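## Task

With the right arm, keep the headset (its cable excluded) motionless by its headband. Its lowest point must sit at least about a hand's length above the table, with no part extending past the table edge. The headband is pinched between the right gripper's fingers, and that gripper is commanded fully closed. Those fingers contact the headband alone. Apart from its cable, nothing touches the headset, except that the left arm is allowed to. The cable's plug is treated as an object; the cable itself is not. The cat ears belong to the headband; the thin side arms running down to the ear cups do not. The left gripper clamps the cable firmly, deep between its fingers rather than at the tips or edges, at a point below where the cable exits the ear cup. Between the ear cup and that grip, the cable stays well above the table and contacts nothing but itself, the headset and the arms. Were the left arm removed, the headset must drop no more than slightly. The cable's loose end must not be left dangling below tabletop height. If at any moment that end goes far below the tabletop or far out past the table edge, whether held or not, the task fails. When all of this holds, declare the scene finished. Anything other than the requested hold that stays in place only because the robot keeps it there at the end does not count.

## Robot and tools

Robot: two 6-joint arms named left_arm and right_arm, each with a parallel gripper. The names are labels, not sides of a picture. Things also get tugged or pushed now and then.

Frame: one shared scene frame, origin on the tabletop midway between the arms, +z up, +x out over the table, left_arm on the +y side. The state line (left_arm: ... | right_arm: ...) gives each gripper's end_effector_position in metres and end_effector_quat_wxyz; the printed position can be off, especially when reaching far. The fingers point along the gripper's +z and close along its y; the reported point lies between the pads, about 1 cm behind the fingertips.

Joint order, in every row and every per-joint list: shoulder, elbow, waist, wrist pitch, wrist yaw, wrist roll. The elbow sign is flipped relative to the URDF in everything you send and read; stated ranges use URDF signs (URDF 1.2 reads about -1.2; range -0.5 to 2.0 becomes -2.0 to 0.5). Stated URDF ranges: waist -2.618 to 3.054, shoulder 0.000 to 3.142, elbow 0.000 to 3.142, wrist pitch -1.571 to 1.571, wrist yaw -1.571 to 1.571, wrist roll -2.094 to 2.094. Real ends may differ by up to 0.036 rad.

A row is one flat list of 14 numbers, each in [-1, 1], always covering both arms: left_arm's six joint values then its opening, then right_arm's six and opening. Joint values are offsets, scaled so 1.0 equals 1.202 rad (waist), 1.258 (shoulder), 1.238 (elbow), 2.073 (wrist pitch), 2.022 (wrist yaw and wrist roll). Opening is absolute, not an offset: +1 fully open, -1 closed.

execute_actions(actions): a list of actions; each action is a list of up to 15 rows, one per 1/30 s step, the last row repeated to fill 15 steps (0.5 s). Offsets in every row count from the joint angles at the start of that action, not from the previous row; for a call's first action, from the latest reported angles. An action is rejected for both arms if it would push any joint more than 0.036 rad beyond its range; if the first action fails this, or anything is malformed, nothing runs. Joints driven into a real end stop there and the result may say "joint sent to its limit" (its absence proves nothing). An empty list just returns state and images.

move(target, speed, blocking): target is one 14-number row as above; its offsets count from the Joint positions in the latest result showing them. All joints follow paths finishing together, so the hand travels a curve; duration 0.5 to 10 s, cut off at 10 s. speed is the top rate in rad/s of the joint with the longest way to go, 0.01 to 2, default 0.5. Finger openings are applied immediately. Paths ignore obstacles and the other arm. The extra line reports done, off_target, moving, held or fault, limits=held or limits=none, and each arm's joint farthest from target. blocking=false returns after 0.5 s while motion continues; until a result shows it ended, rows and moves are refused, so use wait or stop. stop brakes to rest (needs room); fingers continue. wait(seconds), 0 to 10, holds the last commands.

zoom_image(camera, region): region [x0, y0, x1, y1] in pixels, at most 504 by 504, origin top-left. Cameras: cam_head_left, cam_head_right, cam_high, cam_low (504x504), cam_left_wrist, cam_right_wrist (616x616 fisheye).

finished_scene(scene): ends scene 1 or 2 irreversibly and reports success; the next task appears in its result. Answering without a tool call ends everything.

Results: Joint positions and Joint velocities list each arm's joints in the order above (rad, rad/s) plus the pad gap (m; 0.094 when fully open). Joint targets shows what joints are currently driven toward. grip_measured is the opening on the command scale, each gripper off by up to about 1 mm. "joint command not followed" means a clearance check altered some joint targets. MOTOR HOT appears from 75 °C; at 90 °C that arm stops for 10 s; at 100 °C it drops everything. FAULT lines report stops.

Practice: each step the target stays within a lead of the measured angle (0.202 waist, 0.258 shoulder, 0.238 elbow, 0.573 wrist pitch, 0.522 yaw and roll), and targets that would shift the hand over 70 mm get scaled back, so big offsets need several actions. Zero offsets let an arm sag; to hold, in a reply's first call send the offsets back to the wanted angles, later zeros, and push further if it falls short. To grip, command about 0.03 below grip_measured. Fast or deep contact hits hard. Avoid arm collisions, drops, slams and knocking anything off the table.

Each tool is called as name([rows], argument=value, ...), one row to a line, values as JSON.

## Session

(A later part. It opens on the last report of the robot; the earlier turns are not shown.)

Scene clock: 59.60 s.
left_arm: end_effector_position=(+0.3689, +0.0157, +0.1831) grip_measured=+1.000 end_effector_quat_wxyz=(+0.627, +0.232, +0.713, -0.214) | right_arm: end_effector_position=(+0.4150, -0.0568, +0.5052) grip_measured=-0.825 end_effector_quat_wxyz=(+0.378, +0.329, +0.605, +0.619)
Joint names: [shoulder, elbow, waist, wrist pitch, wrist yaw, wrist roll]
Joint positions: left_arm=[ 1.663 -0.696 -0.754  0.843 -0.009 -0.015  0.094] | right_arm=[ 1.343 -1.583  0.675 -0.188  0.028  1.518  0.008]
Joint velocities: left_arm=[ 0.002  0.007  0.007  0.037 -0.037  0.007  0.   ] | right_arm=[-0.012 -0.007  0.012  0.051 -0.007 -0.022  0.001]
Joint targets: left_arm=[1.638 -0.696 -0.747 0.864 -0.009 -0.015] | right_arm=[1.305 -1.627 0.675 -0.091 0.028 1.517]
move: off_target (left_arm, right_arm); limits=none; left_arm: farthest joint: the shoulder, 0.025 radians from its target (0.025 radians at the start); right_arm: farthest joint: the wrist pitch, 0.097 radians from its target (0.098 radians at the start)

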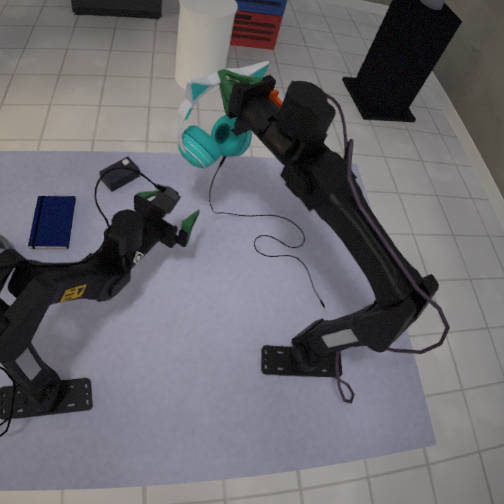

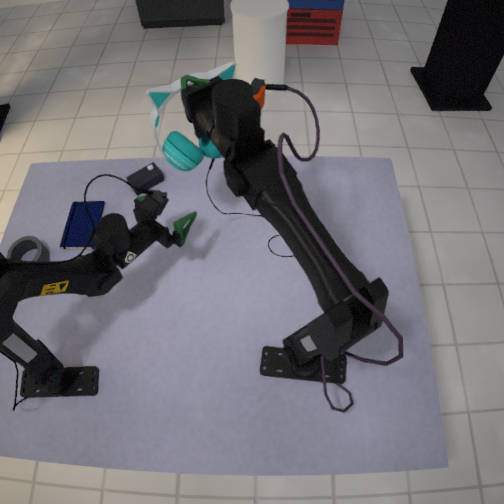

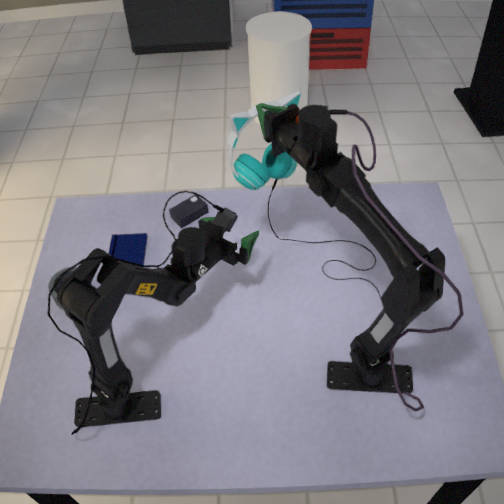

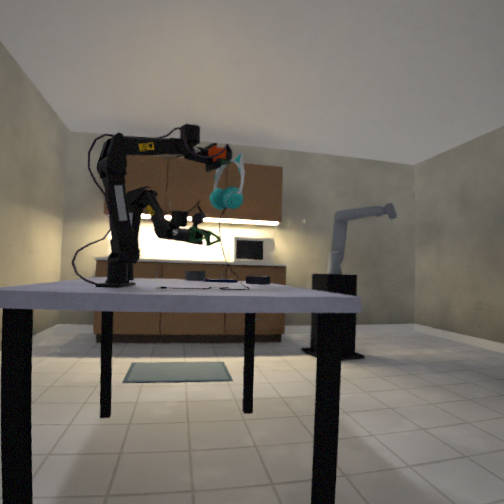

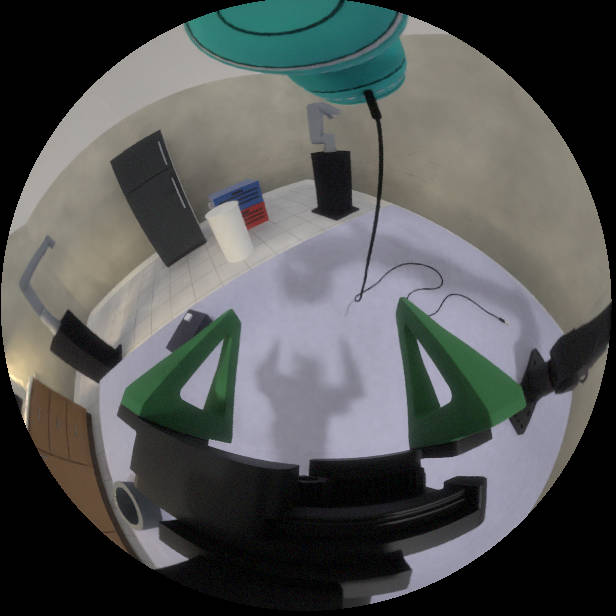

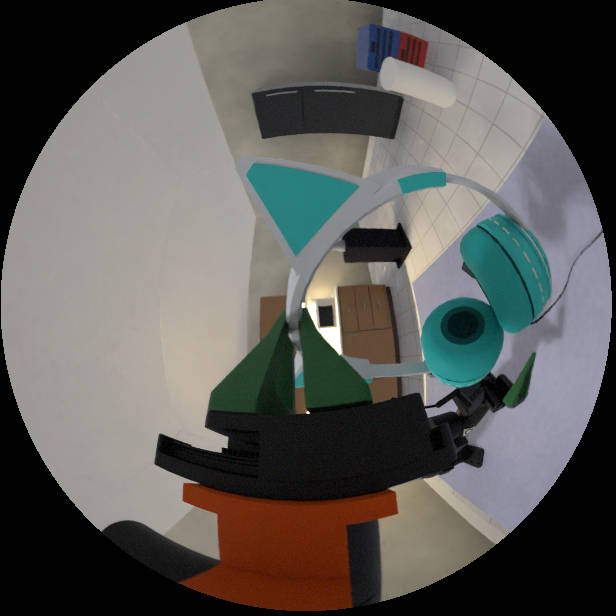

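Adjust waist, then extend.

move(target=[-0.02,0,-0.065,0.01,0,0,1,-0.03,-0.035,0,0.047,0,0,-1], speed=0.3)

move(target=[0.22,-0.25,0,0.03,0,0,1,-0.03,-0.035,0,0.047,0,0,-1], speed=0.3)

Scene clock: 63.27 s.
left_arm: end_effector_position=(+0.3481, -0.0099, +0.1831) grip_measured=+1.000 end_effector_quat_wxyz=(+0.619, +0.256, +0.704, -0.235) | right_arm: end_effector_position=(+0.4154, -0.0565, +0.5035) grip_measured=-0.825 end_effector_quat_wxyz=(+0.377, +0.330, +0.606, +0.618)
Joint names: [shoulder, elbow, waist, wrist pitch, wrist yaw, wrist roll]
Joint positions: left_arm=[ 1.663 -0.696 -0.823  0.843 -0.009 -0.015  0.094] | right_arm=[ 1.343 -1.579  0.675 -0.188  0.028  1.52   0.008]
Joint velocities: left_arm=[-0.002 -0.017 -0.002 -0.037 -0.007  0.022  0.   ] | right_arm=[ 0.012  0.017 -0.007  0.051  0.037  0.11  -0.   ]
Joint targets: left_arm=[1.638 -0.696 -0.832 0.864 -0.009 -0.015] | right_arm=[1.305 -1.626 0.675 -0.091 0.028 1.518]
move: off_target (left_arm, right_arm); limits=none; left_arm: farthest joint: the shoulder, 0.025 radians from its target (0.025 radians at the start); right_arm: farthest joint: the wrist pitch, 0.097 radians from its target (0.097 radians at the start)

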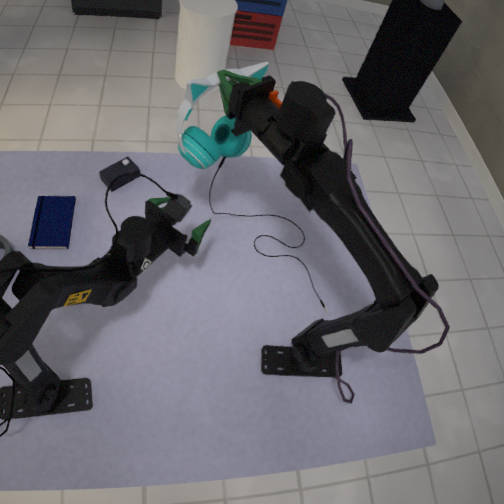

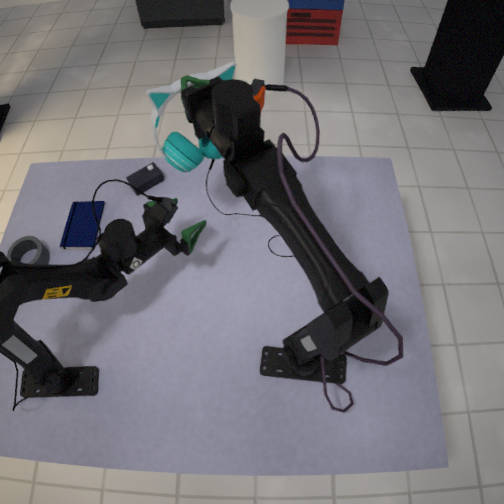

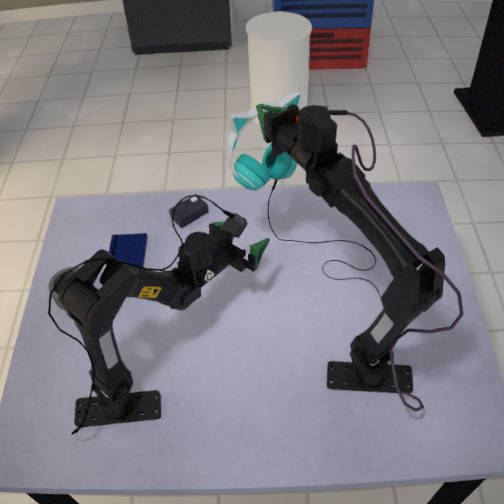

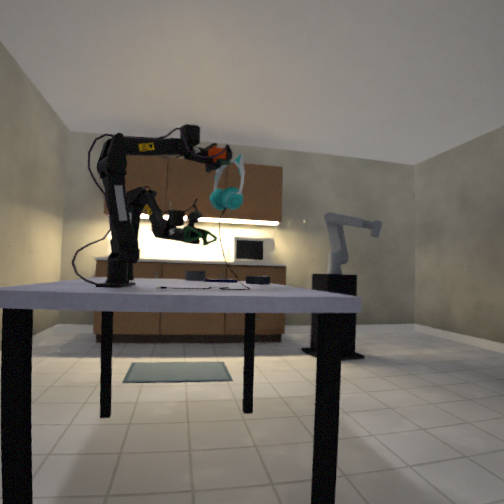

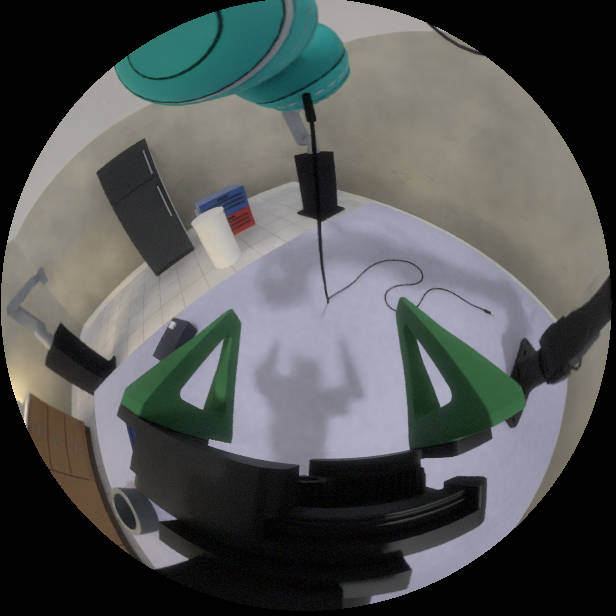

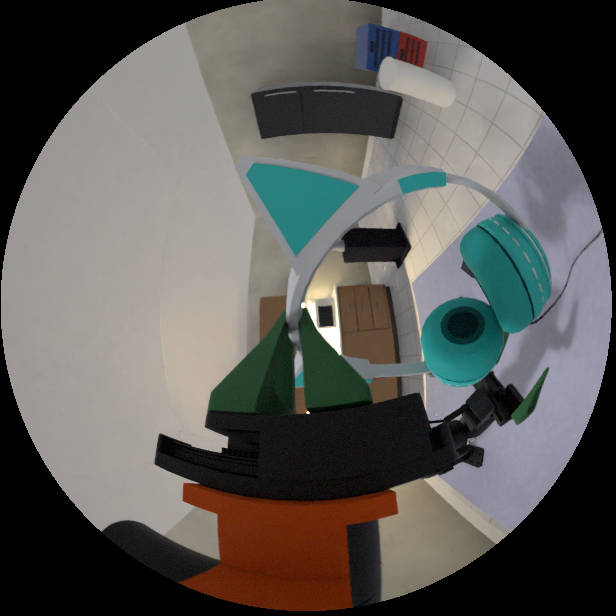

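Scene clock: 64.83 s.
left_arm: end_effector_position=(+0.4022, -0.0574, +0.1809) grip_measured=+1.000 end_effector_quat_wxyz=(+0.635, +0.251, +0.690, -0.241) | right_arm: end_effector_position=(+0.4162, -0.0560, +0.5002) grip_measured=-0.825 end_effector_quat_wxyz=(+0.376, +0.331, +0.608, +0.616)
Joint names: [shoulder, elbow, waist, wrist pitch, wrist yaw, wrist roll]
Joint positions: left_arm=[ 1.932 -0.976 -0.823  0.879 -0.009 -0.015  0.094] | right_arm=[ 1.343 -1.571  0.675 -0.186  0.028  1.521  0.008]
Joint velocities: left_arm=[-0.012  0.002  0.002  0.051  0.007 -0.022  0.   ] | right_arm=[-0.007  0.027 -0.012 -0.022 -0.022  0.022 -0.   ]
Joint targets: left_arm=[1.940 -1.006 -0.823 0.905 -0.009 -0.015] | right_arm=[1.305 -1.622 0.675 -0.090 0.028 1.520]
move: off_target (left_arm, right_arm); limits=none; left_arm: farthest joint: the elbow, 0.030 radians from its target (0.309 radians at the start); right_arm: farthest joint: the wrist pitch, 0.096 radians from its target (0.097 radians at the start)

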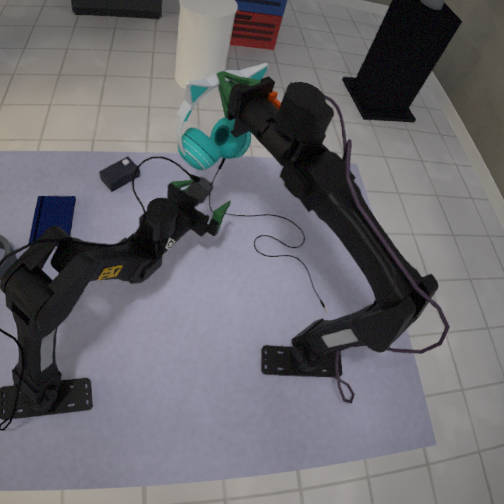

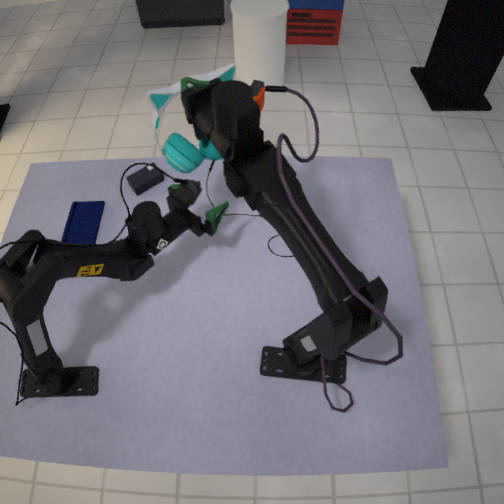

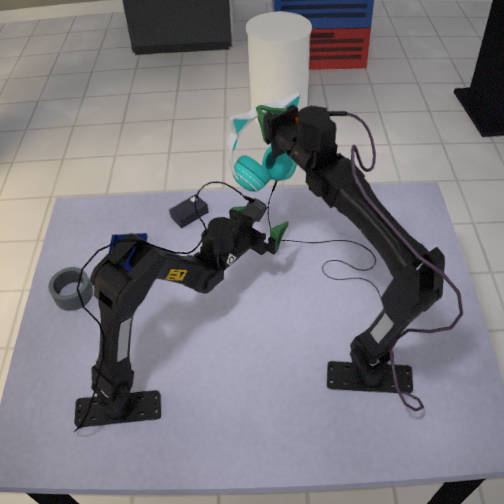

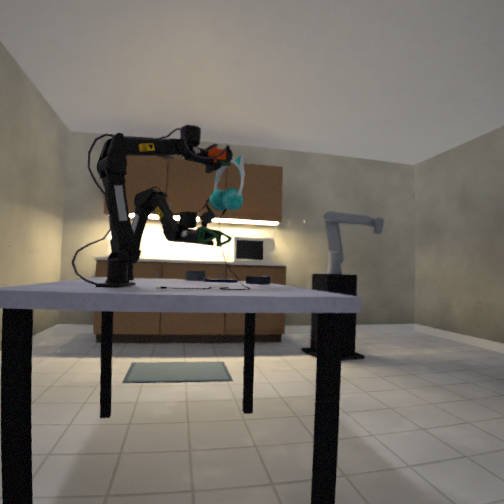

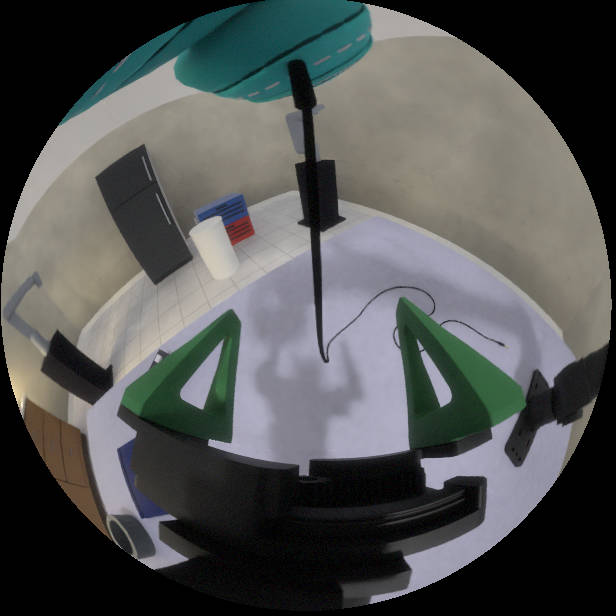

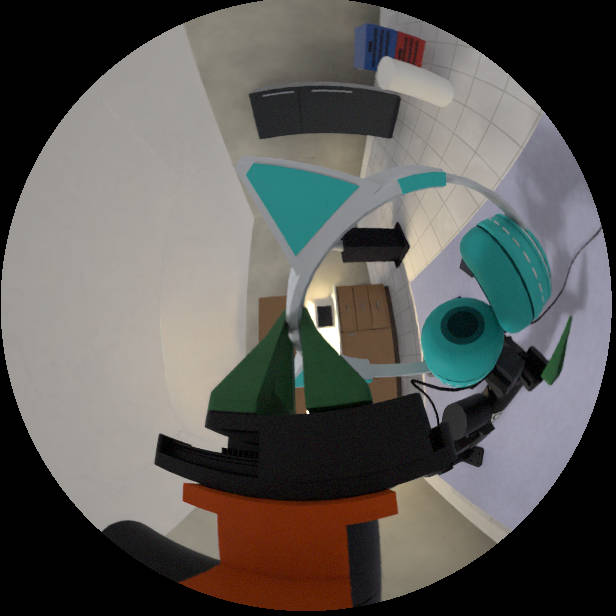

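A bit further, then close.

move(target=[0.09,-0.1,0,0.02,0,0,1,-0.03,-0.045,0,0.047,0,0,-1], speed=0.2)

move(target=[0,-0.02,0,0.012,0,0,-1,-0.03,-0.045,0,0.047,0,0,-1])

Scene clock: 71.40 s.
left_arm: end_effector_position=(+0.4199, -0.0729, +0.1689) grip_measured=+1.000 end_effector_quat_wxyz=(+0.636, +0.250, +0.688, -0.242) | right_arm: end_effector_position=(+0.4149, -0.0568, +0.5063) grip_measured=-0.825 end_effector_quat_wxyz=(+0.378, +0.329, +0.603, +0.621)
Joint names: [shoulder, elbow, waist, wrist pitch, wrist yaw, wrist roll]
Joint positions: left_arm=[ 2.036 -1.07  -0.823  0.894 -0.009 -0.015  0.094] | right_arm=[ 1.343 -1.583  0.675 -0.184  0.028  1.523  0.008]
Joint velocities: left_arm=[-0.017  0.002 -0.002  0.022  0.007 -0.022  0.   ] | right_arm=[ 0.002 -0.002 -0.007 -0.022 -0.007 -0.007 -0.   ]
Joint targets: left_arm=[2.045 -1.099 -0.823 0.920 -0.009 -0.015] | right_arm=[1.305 -1.627 0.675 -0.089 0.028 1.521]
move: off_target (left_arm, right_arm); limits=none; left_arm: farthest joint: the elbow, 0.030 radians from its target (0.124 radians at the start); right_arm: farthest joint: the wrist pitch, 0.096 radians from its target (0.098 radians at the start)

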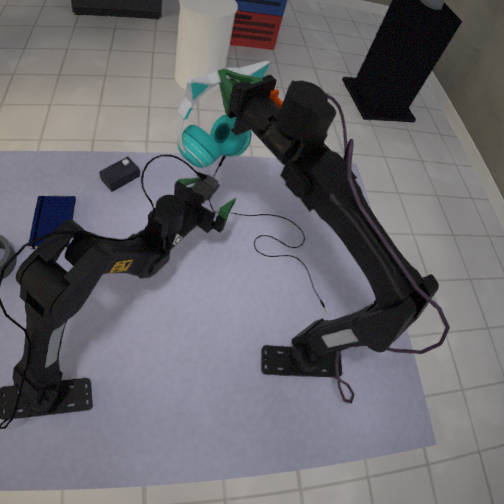

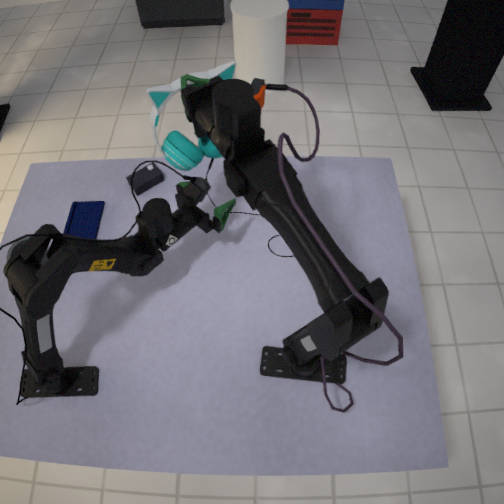

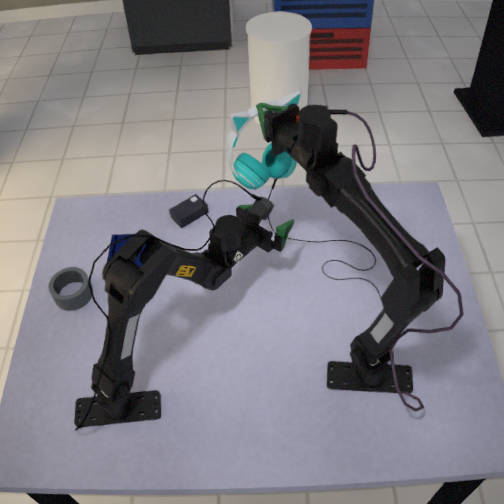

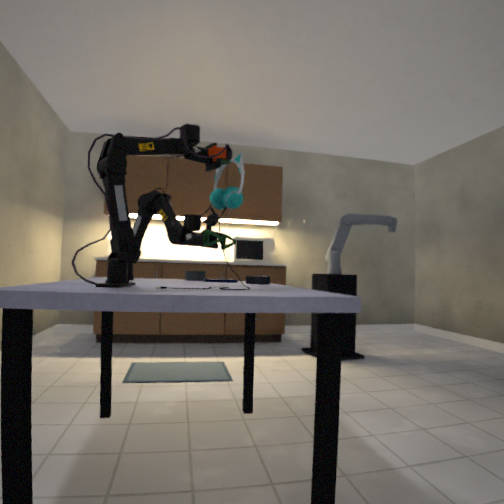

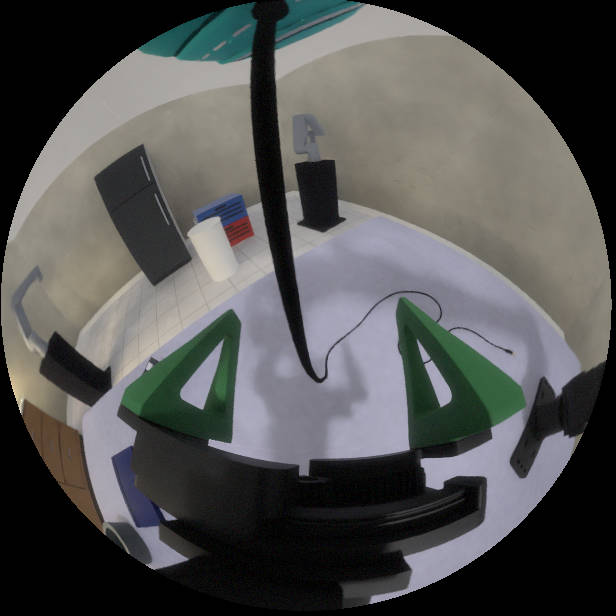

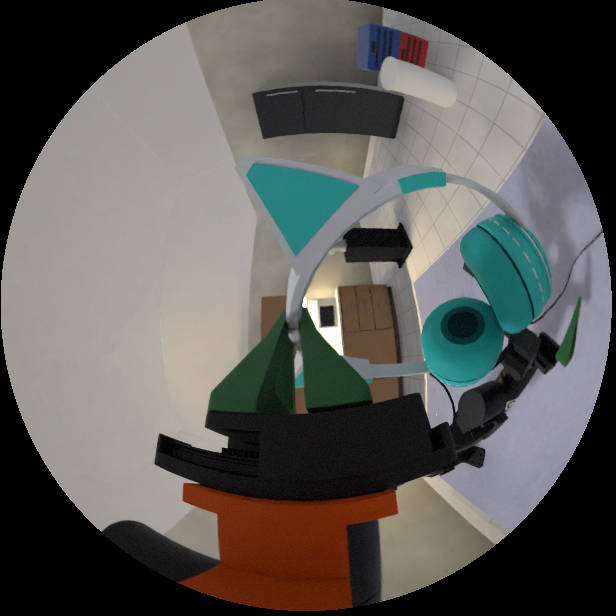

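Scene clock: 72.30 s.
left_arm: end_effector_position=(+0.4199, -0.0729, +0.1689) grip_measured=-0.991 end_effector_quat_wxyz=(+0.636, +0.250, +0.688, -0.242) | right_arm: end_effector_position=(+0.4134, -0.0577, +0.5128) grip_measured=-0.825 end_effector_quat_wxyz=(+0.380, +0.327, +0.598, +0.626)
Joint names: [shoulder, elbow, waist, wrist pitch, wrist yaw, wrist roll]
Joint positions: left_arm=[ 2.036 -1.07  -0.823  0.894 -0.009 -0.015  0.   ] | right_arm=[ 1.343 -1.596  0.675 -0.182  0.028  1.524  0.008]
Joint velocities: left_arm=[ 0.007  0.017  0.002 -0.022 -0.037 -0.066 -0.   ] | right_arm=[-0.027 -0.007 -0.012 -0.007  0.007  0.037  0.   ]
Joint targets: left_arm=[2.036 -1.094 -0.823 0.919 -0.009 -0.015] | right_arm=[1.305 -1.639 0.675 -0.087 0.028 1.523]
move: off_target (left_arm, right_arm); limits=none; left_arm: farthest joint: the elbow, 0.025 radians from its target (0.025 radians at the start); right_arm: farthest joint: the wrist pitch, 0.095 radians from its target (0.098 radians at the start)

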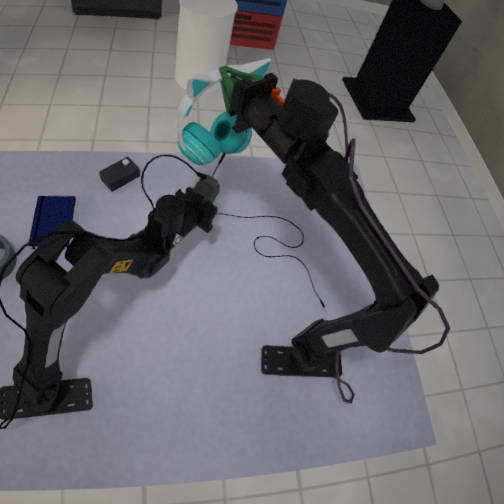

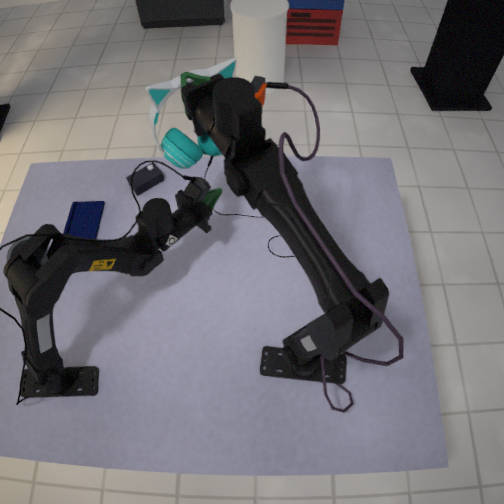

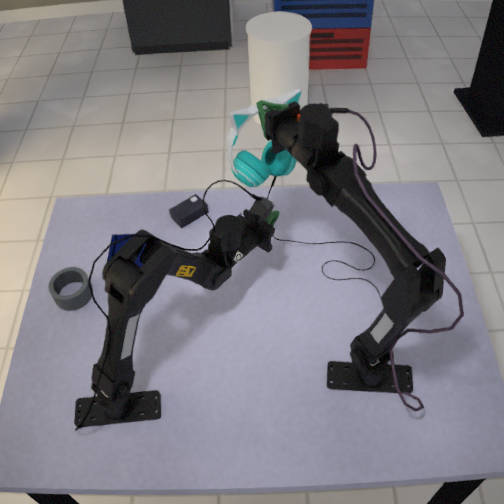

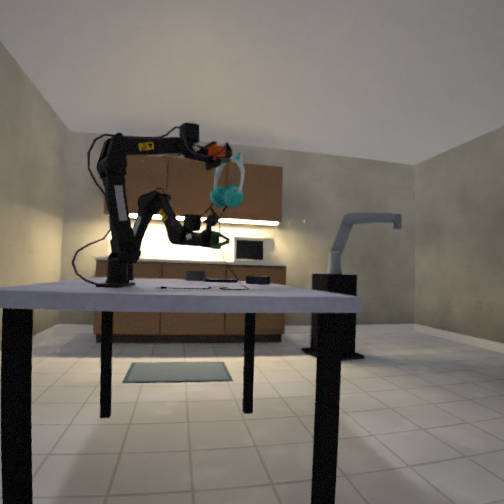

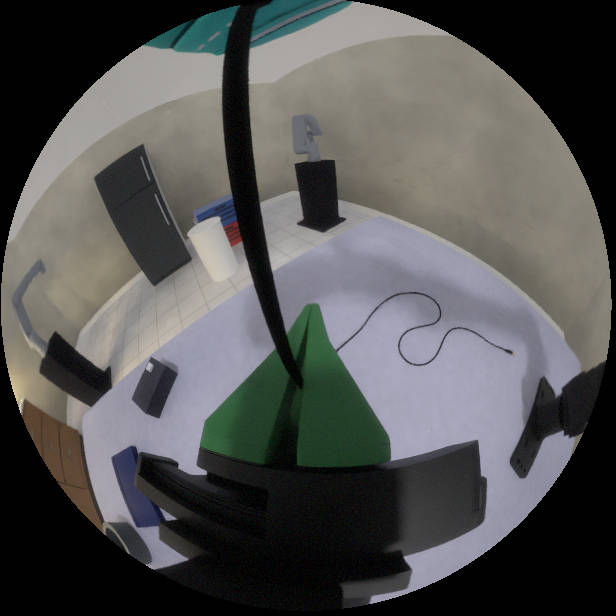

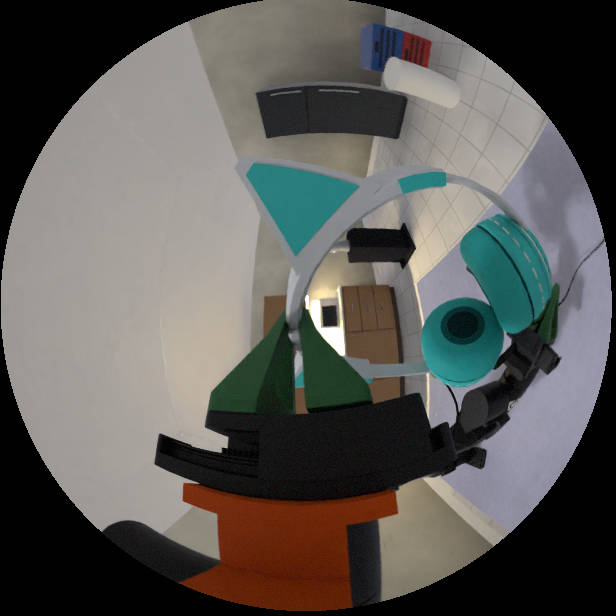

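move(target=[0,-0.02,0,0.012,0,0,-0.3,-0.03,-0.035,0,0.047,0,0,-1])

move(target=[-0.09,0.06,0,0,0,0,-0.3,-0.03,-0.035,0,0.047,0,0,-1], speed=0.2)

move(target=[0,0,0,0.012,0,0,-1,-0.03,-0.035,0,0.047,0,0,-1])

Scene clock: 76.80 s.
left_arm: end_effector_position=(+0.4199, -0.0729, +0.1689) grip_measured=-0.303 end_effector_quat_wxyz=(+0.636, +0.250, +0.688, -0.242) | right_arm: end_effector_position=(+0.4140, -0.0574, +0.5104) grip_measured=-0.825 end_effector_quat_wxyz=(+0.378, +0.329, +0.599, +0.624)
Joint names: [shoulder, elbow, waist, wrist pitch, wrist yaw, wrist roll]
Joint positions: left_arm=[ 2.036 -1.07  -0.823  0.894 -0.009 -0.015  0.033] | right_arm=[ 1.343 -1.591  0.675 -0.182  0.028  1.526  0.008]
Joint velocities: left_arm=[ 0.002 -0.012 -0.027  0.037 -0.022 -0.022  0.001] | right_arm=[-0.012 -0.002  0.007 -0.051 -0.037  0.037 -0.001]
Joint targets: left_arm=[2.036 -1.094 -0.823 0.919 -0.009 -0.015] | right_arm=[1.305 -1.639 0.675 -0.085 0.028 1.524]
move: off_target (left_arm, right_arm); limits=none; left_arm: farthest joint: the elbow, 0.025 radians from its target (0.025 radians at the start); right_arm: farthest joint: the wrist pitch, 0.098 radians from its target (0.097 radians at the start)

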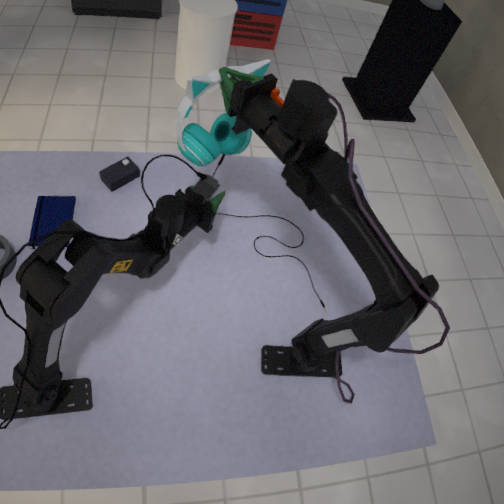

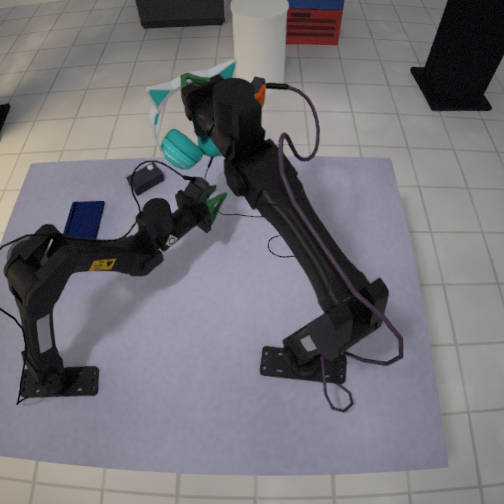

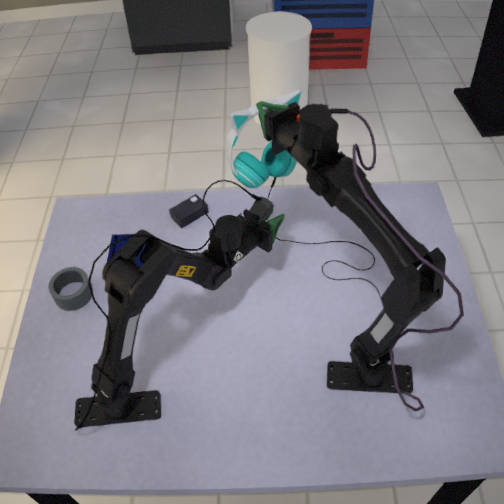

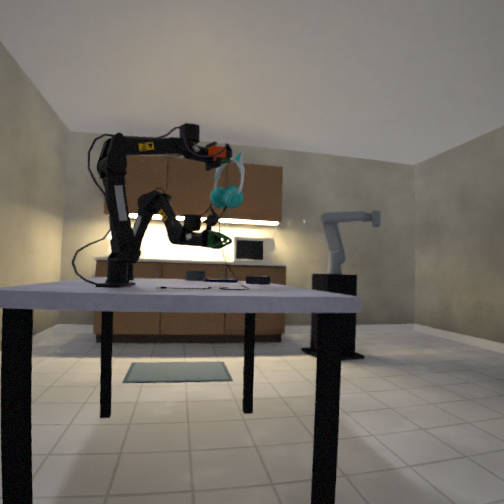

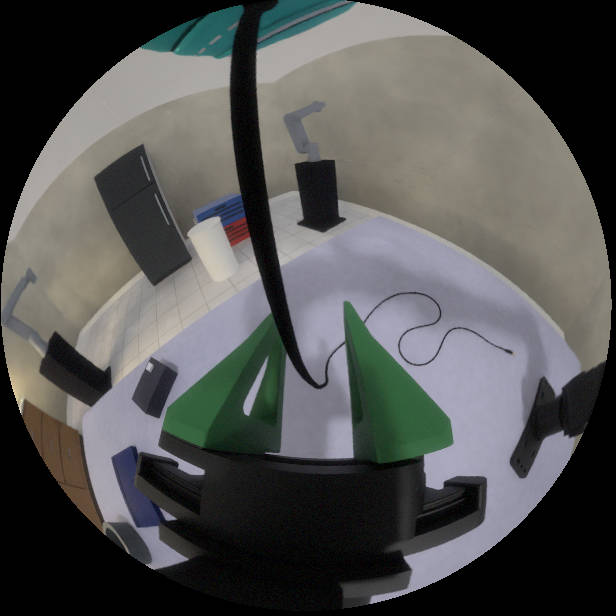

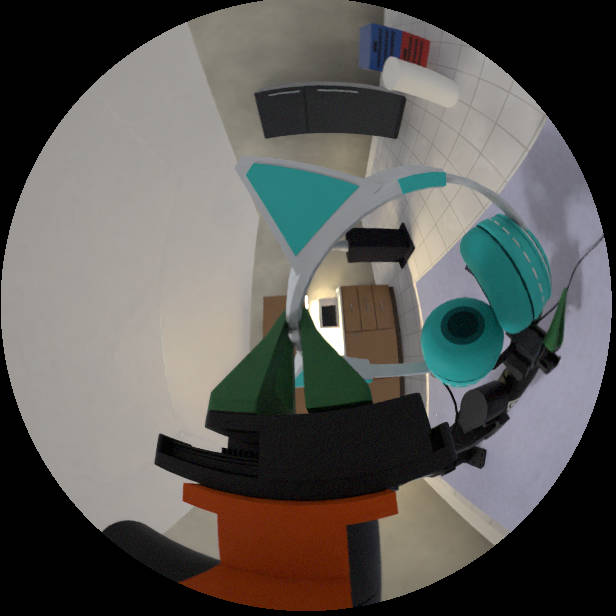

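Scene clock: 77.87 s.
left_arm: end_effector_position=(+0.4077, -0.0622, +0.1880) grip_measured=-0.303 end_effector_quat_wxyz=(+0.644, +0.247, +0.681, -0.245) | right_arm: end_effector_position=(+0.4142, -0.0572, +0.5093) grip_measured=-0.825 end_effector_quat_wxyz=(+0.378, +0.329, +0.600, +0.624)
Joint names: [shoulder, elbow, waist, wrist pitch, wrist yaw, wrist roll]
Joint positions: left_arm=[ 1.951 -1.008 -0.823  0.892 -0.009 -0.015  0.033] | right_arm=[ 1.343 -1.588  0.675 -0.182  0.028  1.527  0.008]
Joint velocities: left_arm=[-0.027 -0.012 -0.002 -0.022 -0.037 -0.051  0.   ] | right_arm=[-0.007  0.002  0.002 -0.051 -0.022  0.066 -0.001]
Joint targets: left_arm=[1.923 -0.995 -0.823 0.894 -0.009 -0.015] | right_arm=[1.305 -1.634 0.675 -0.085 0.028 1.525]
move: off_target (left_arm, right_arm); limits=none; left_arm: farthest joint: the shoulder, 0.029 radians from its target (0.114 radians at the start); right_arm: farthest joint: the wrist pitch, 0.098 radians from its target (0.098 radians at the start)

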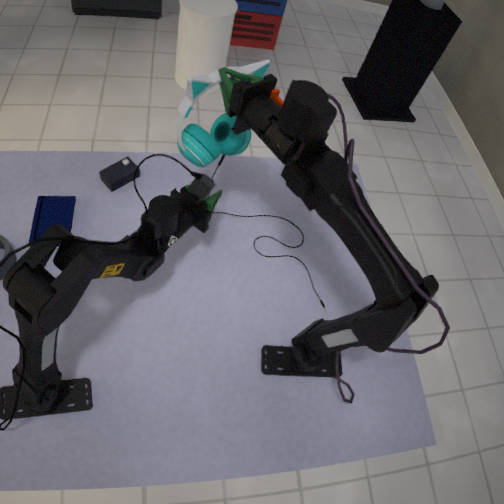

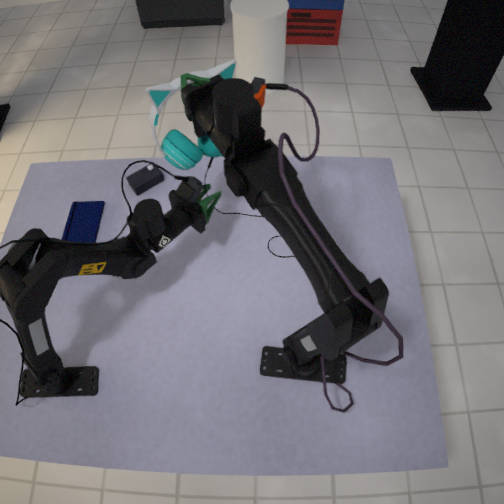

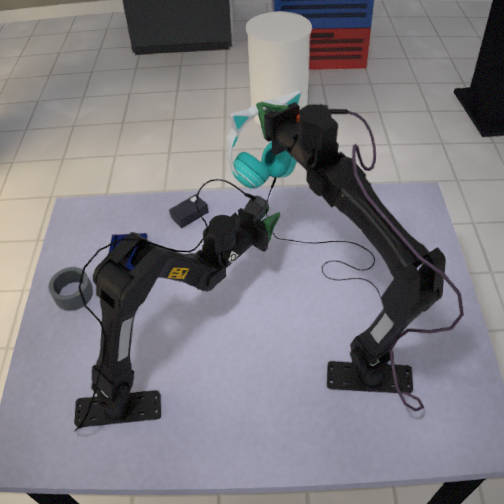

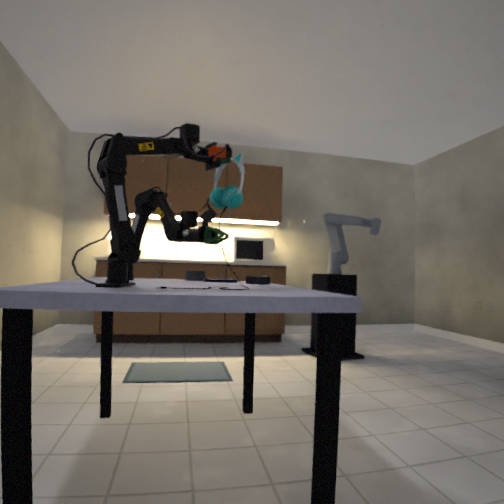

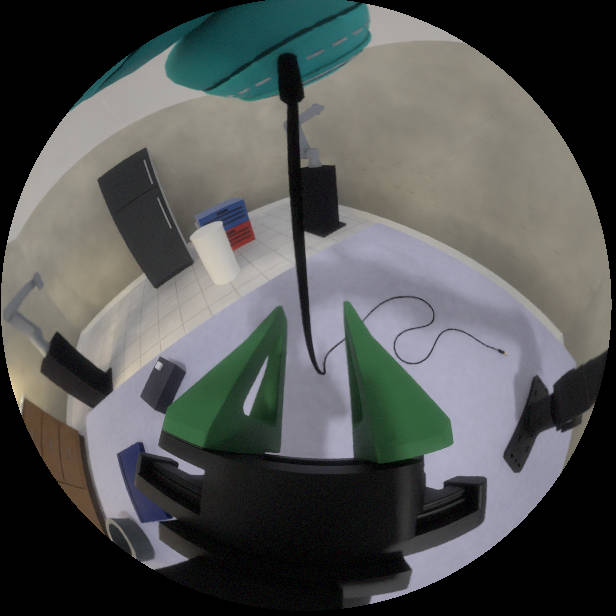

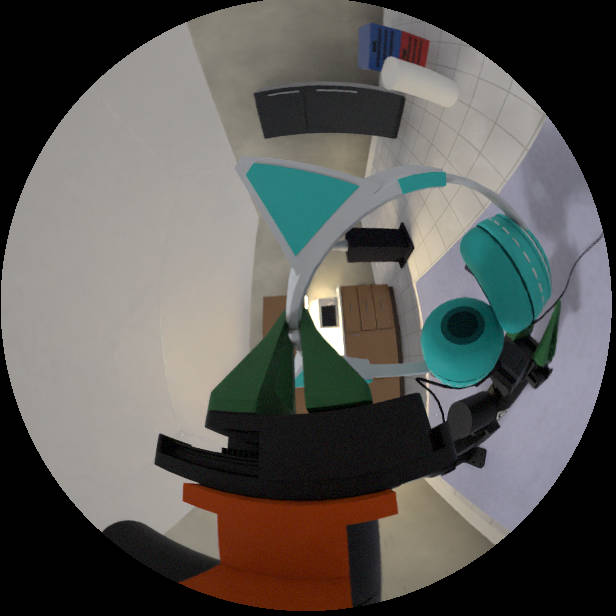

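Scene clock: 78.70 s.
left_arm: end_effector_position=(+0.4077, -0.0623, +0.1896) grip_measured=-0.985 end_effector_quat_wxyz=(+0.646, +0.247, +0.679, -0.246) | right_arm: end_effector_position=(+0.4149, -0.0568, +0.5050) grip_measured=-0.825 end_effector_quat_wxyz=(+0.374, +0.332, +0.604, +0.620)
Joint names: [shoulder, elbow, waist, wrist pitch, wrist yaw, wrist roll]
Joint positions: left_arm=[ 1.951 -1.008 -0.823  0.898 -0.009 -0.015  0.001] | right_arm=[ 1.343 -1.583  0.675 -0.19   0.028  1.53   0.008]
Joint velocities: left_arm=[ 0.002  0.002  0.007 -0.037 -0.022  0.007 -0.001] | right_arm=[-0.022  0.007  0.007 -0.007 -0.022  0.022 -0.   ]
Joint targets: left_arm=[1.951 -1.008 -0.823 0.917 -0.009 -0.015] | right_arm=[1.305 -1.632 0.675 -0.085 0.028 1.527]
move: off_target (right_arm); limits=none; left_arm: farthest joint: the wrist pitch, 0.018 radians from its target (0.025 radians at the start); right_arm: farthest joint: the wrist pitch, 0.106 radians from its target (0.098 radians at the start)

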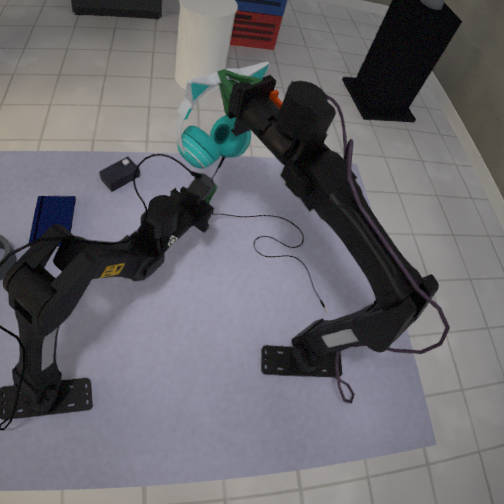

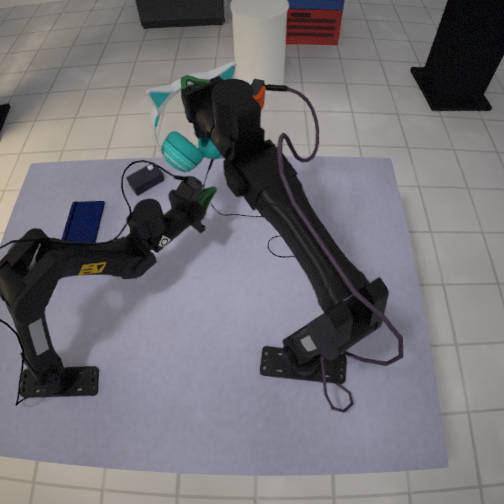

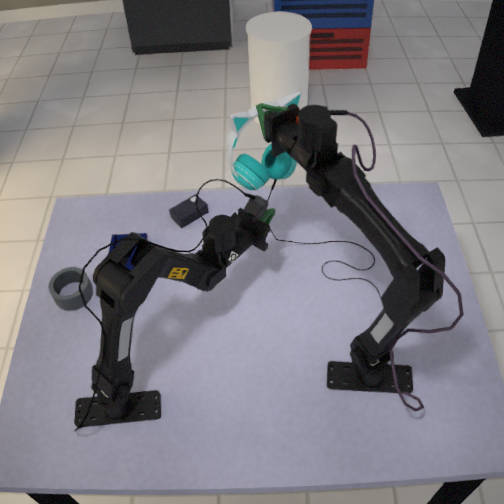

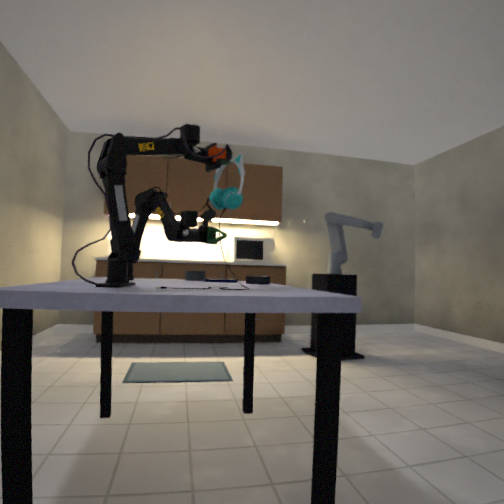

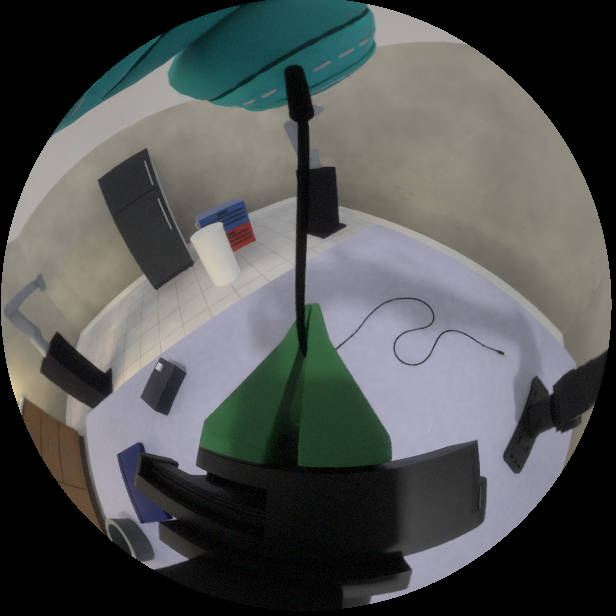

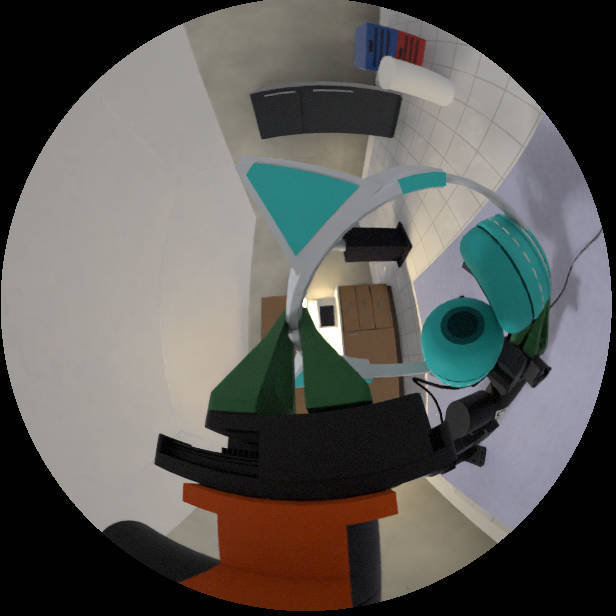

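finished_scene(scene=1)

The scene is finished: the task was done.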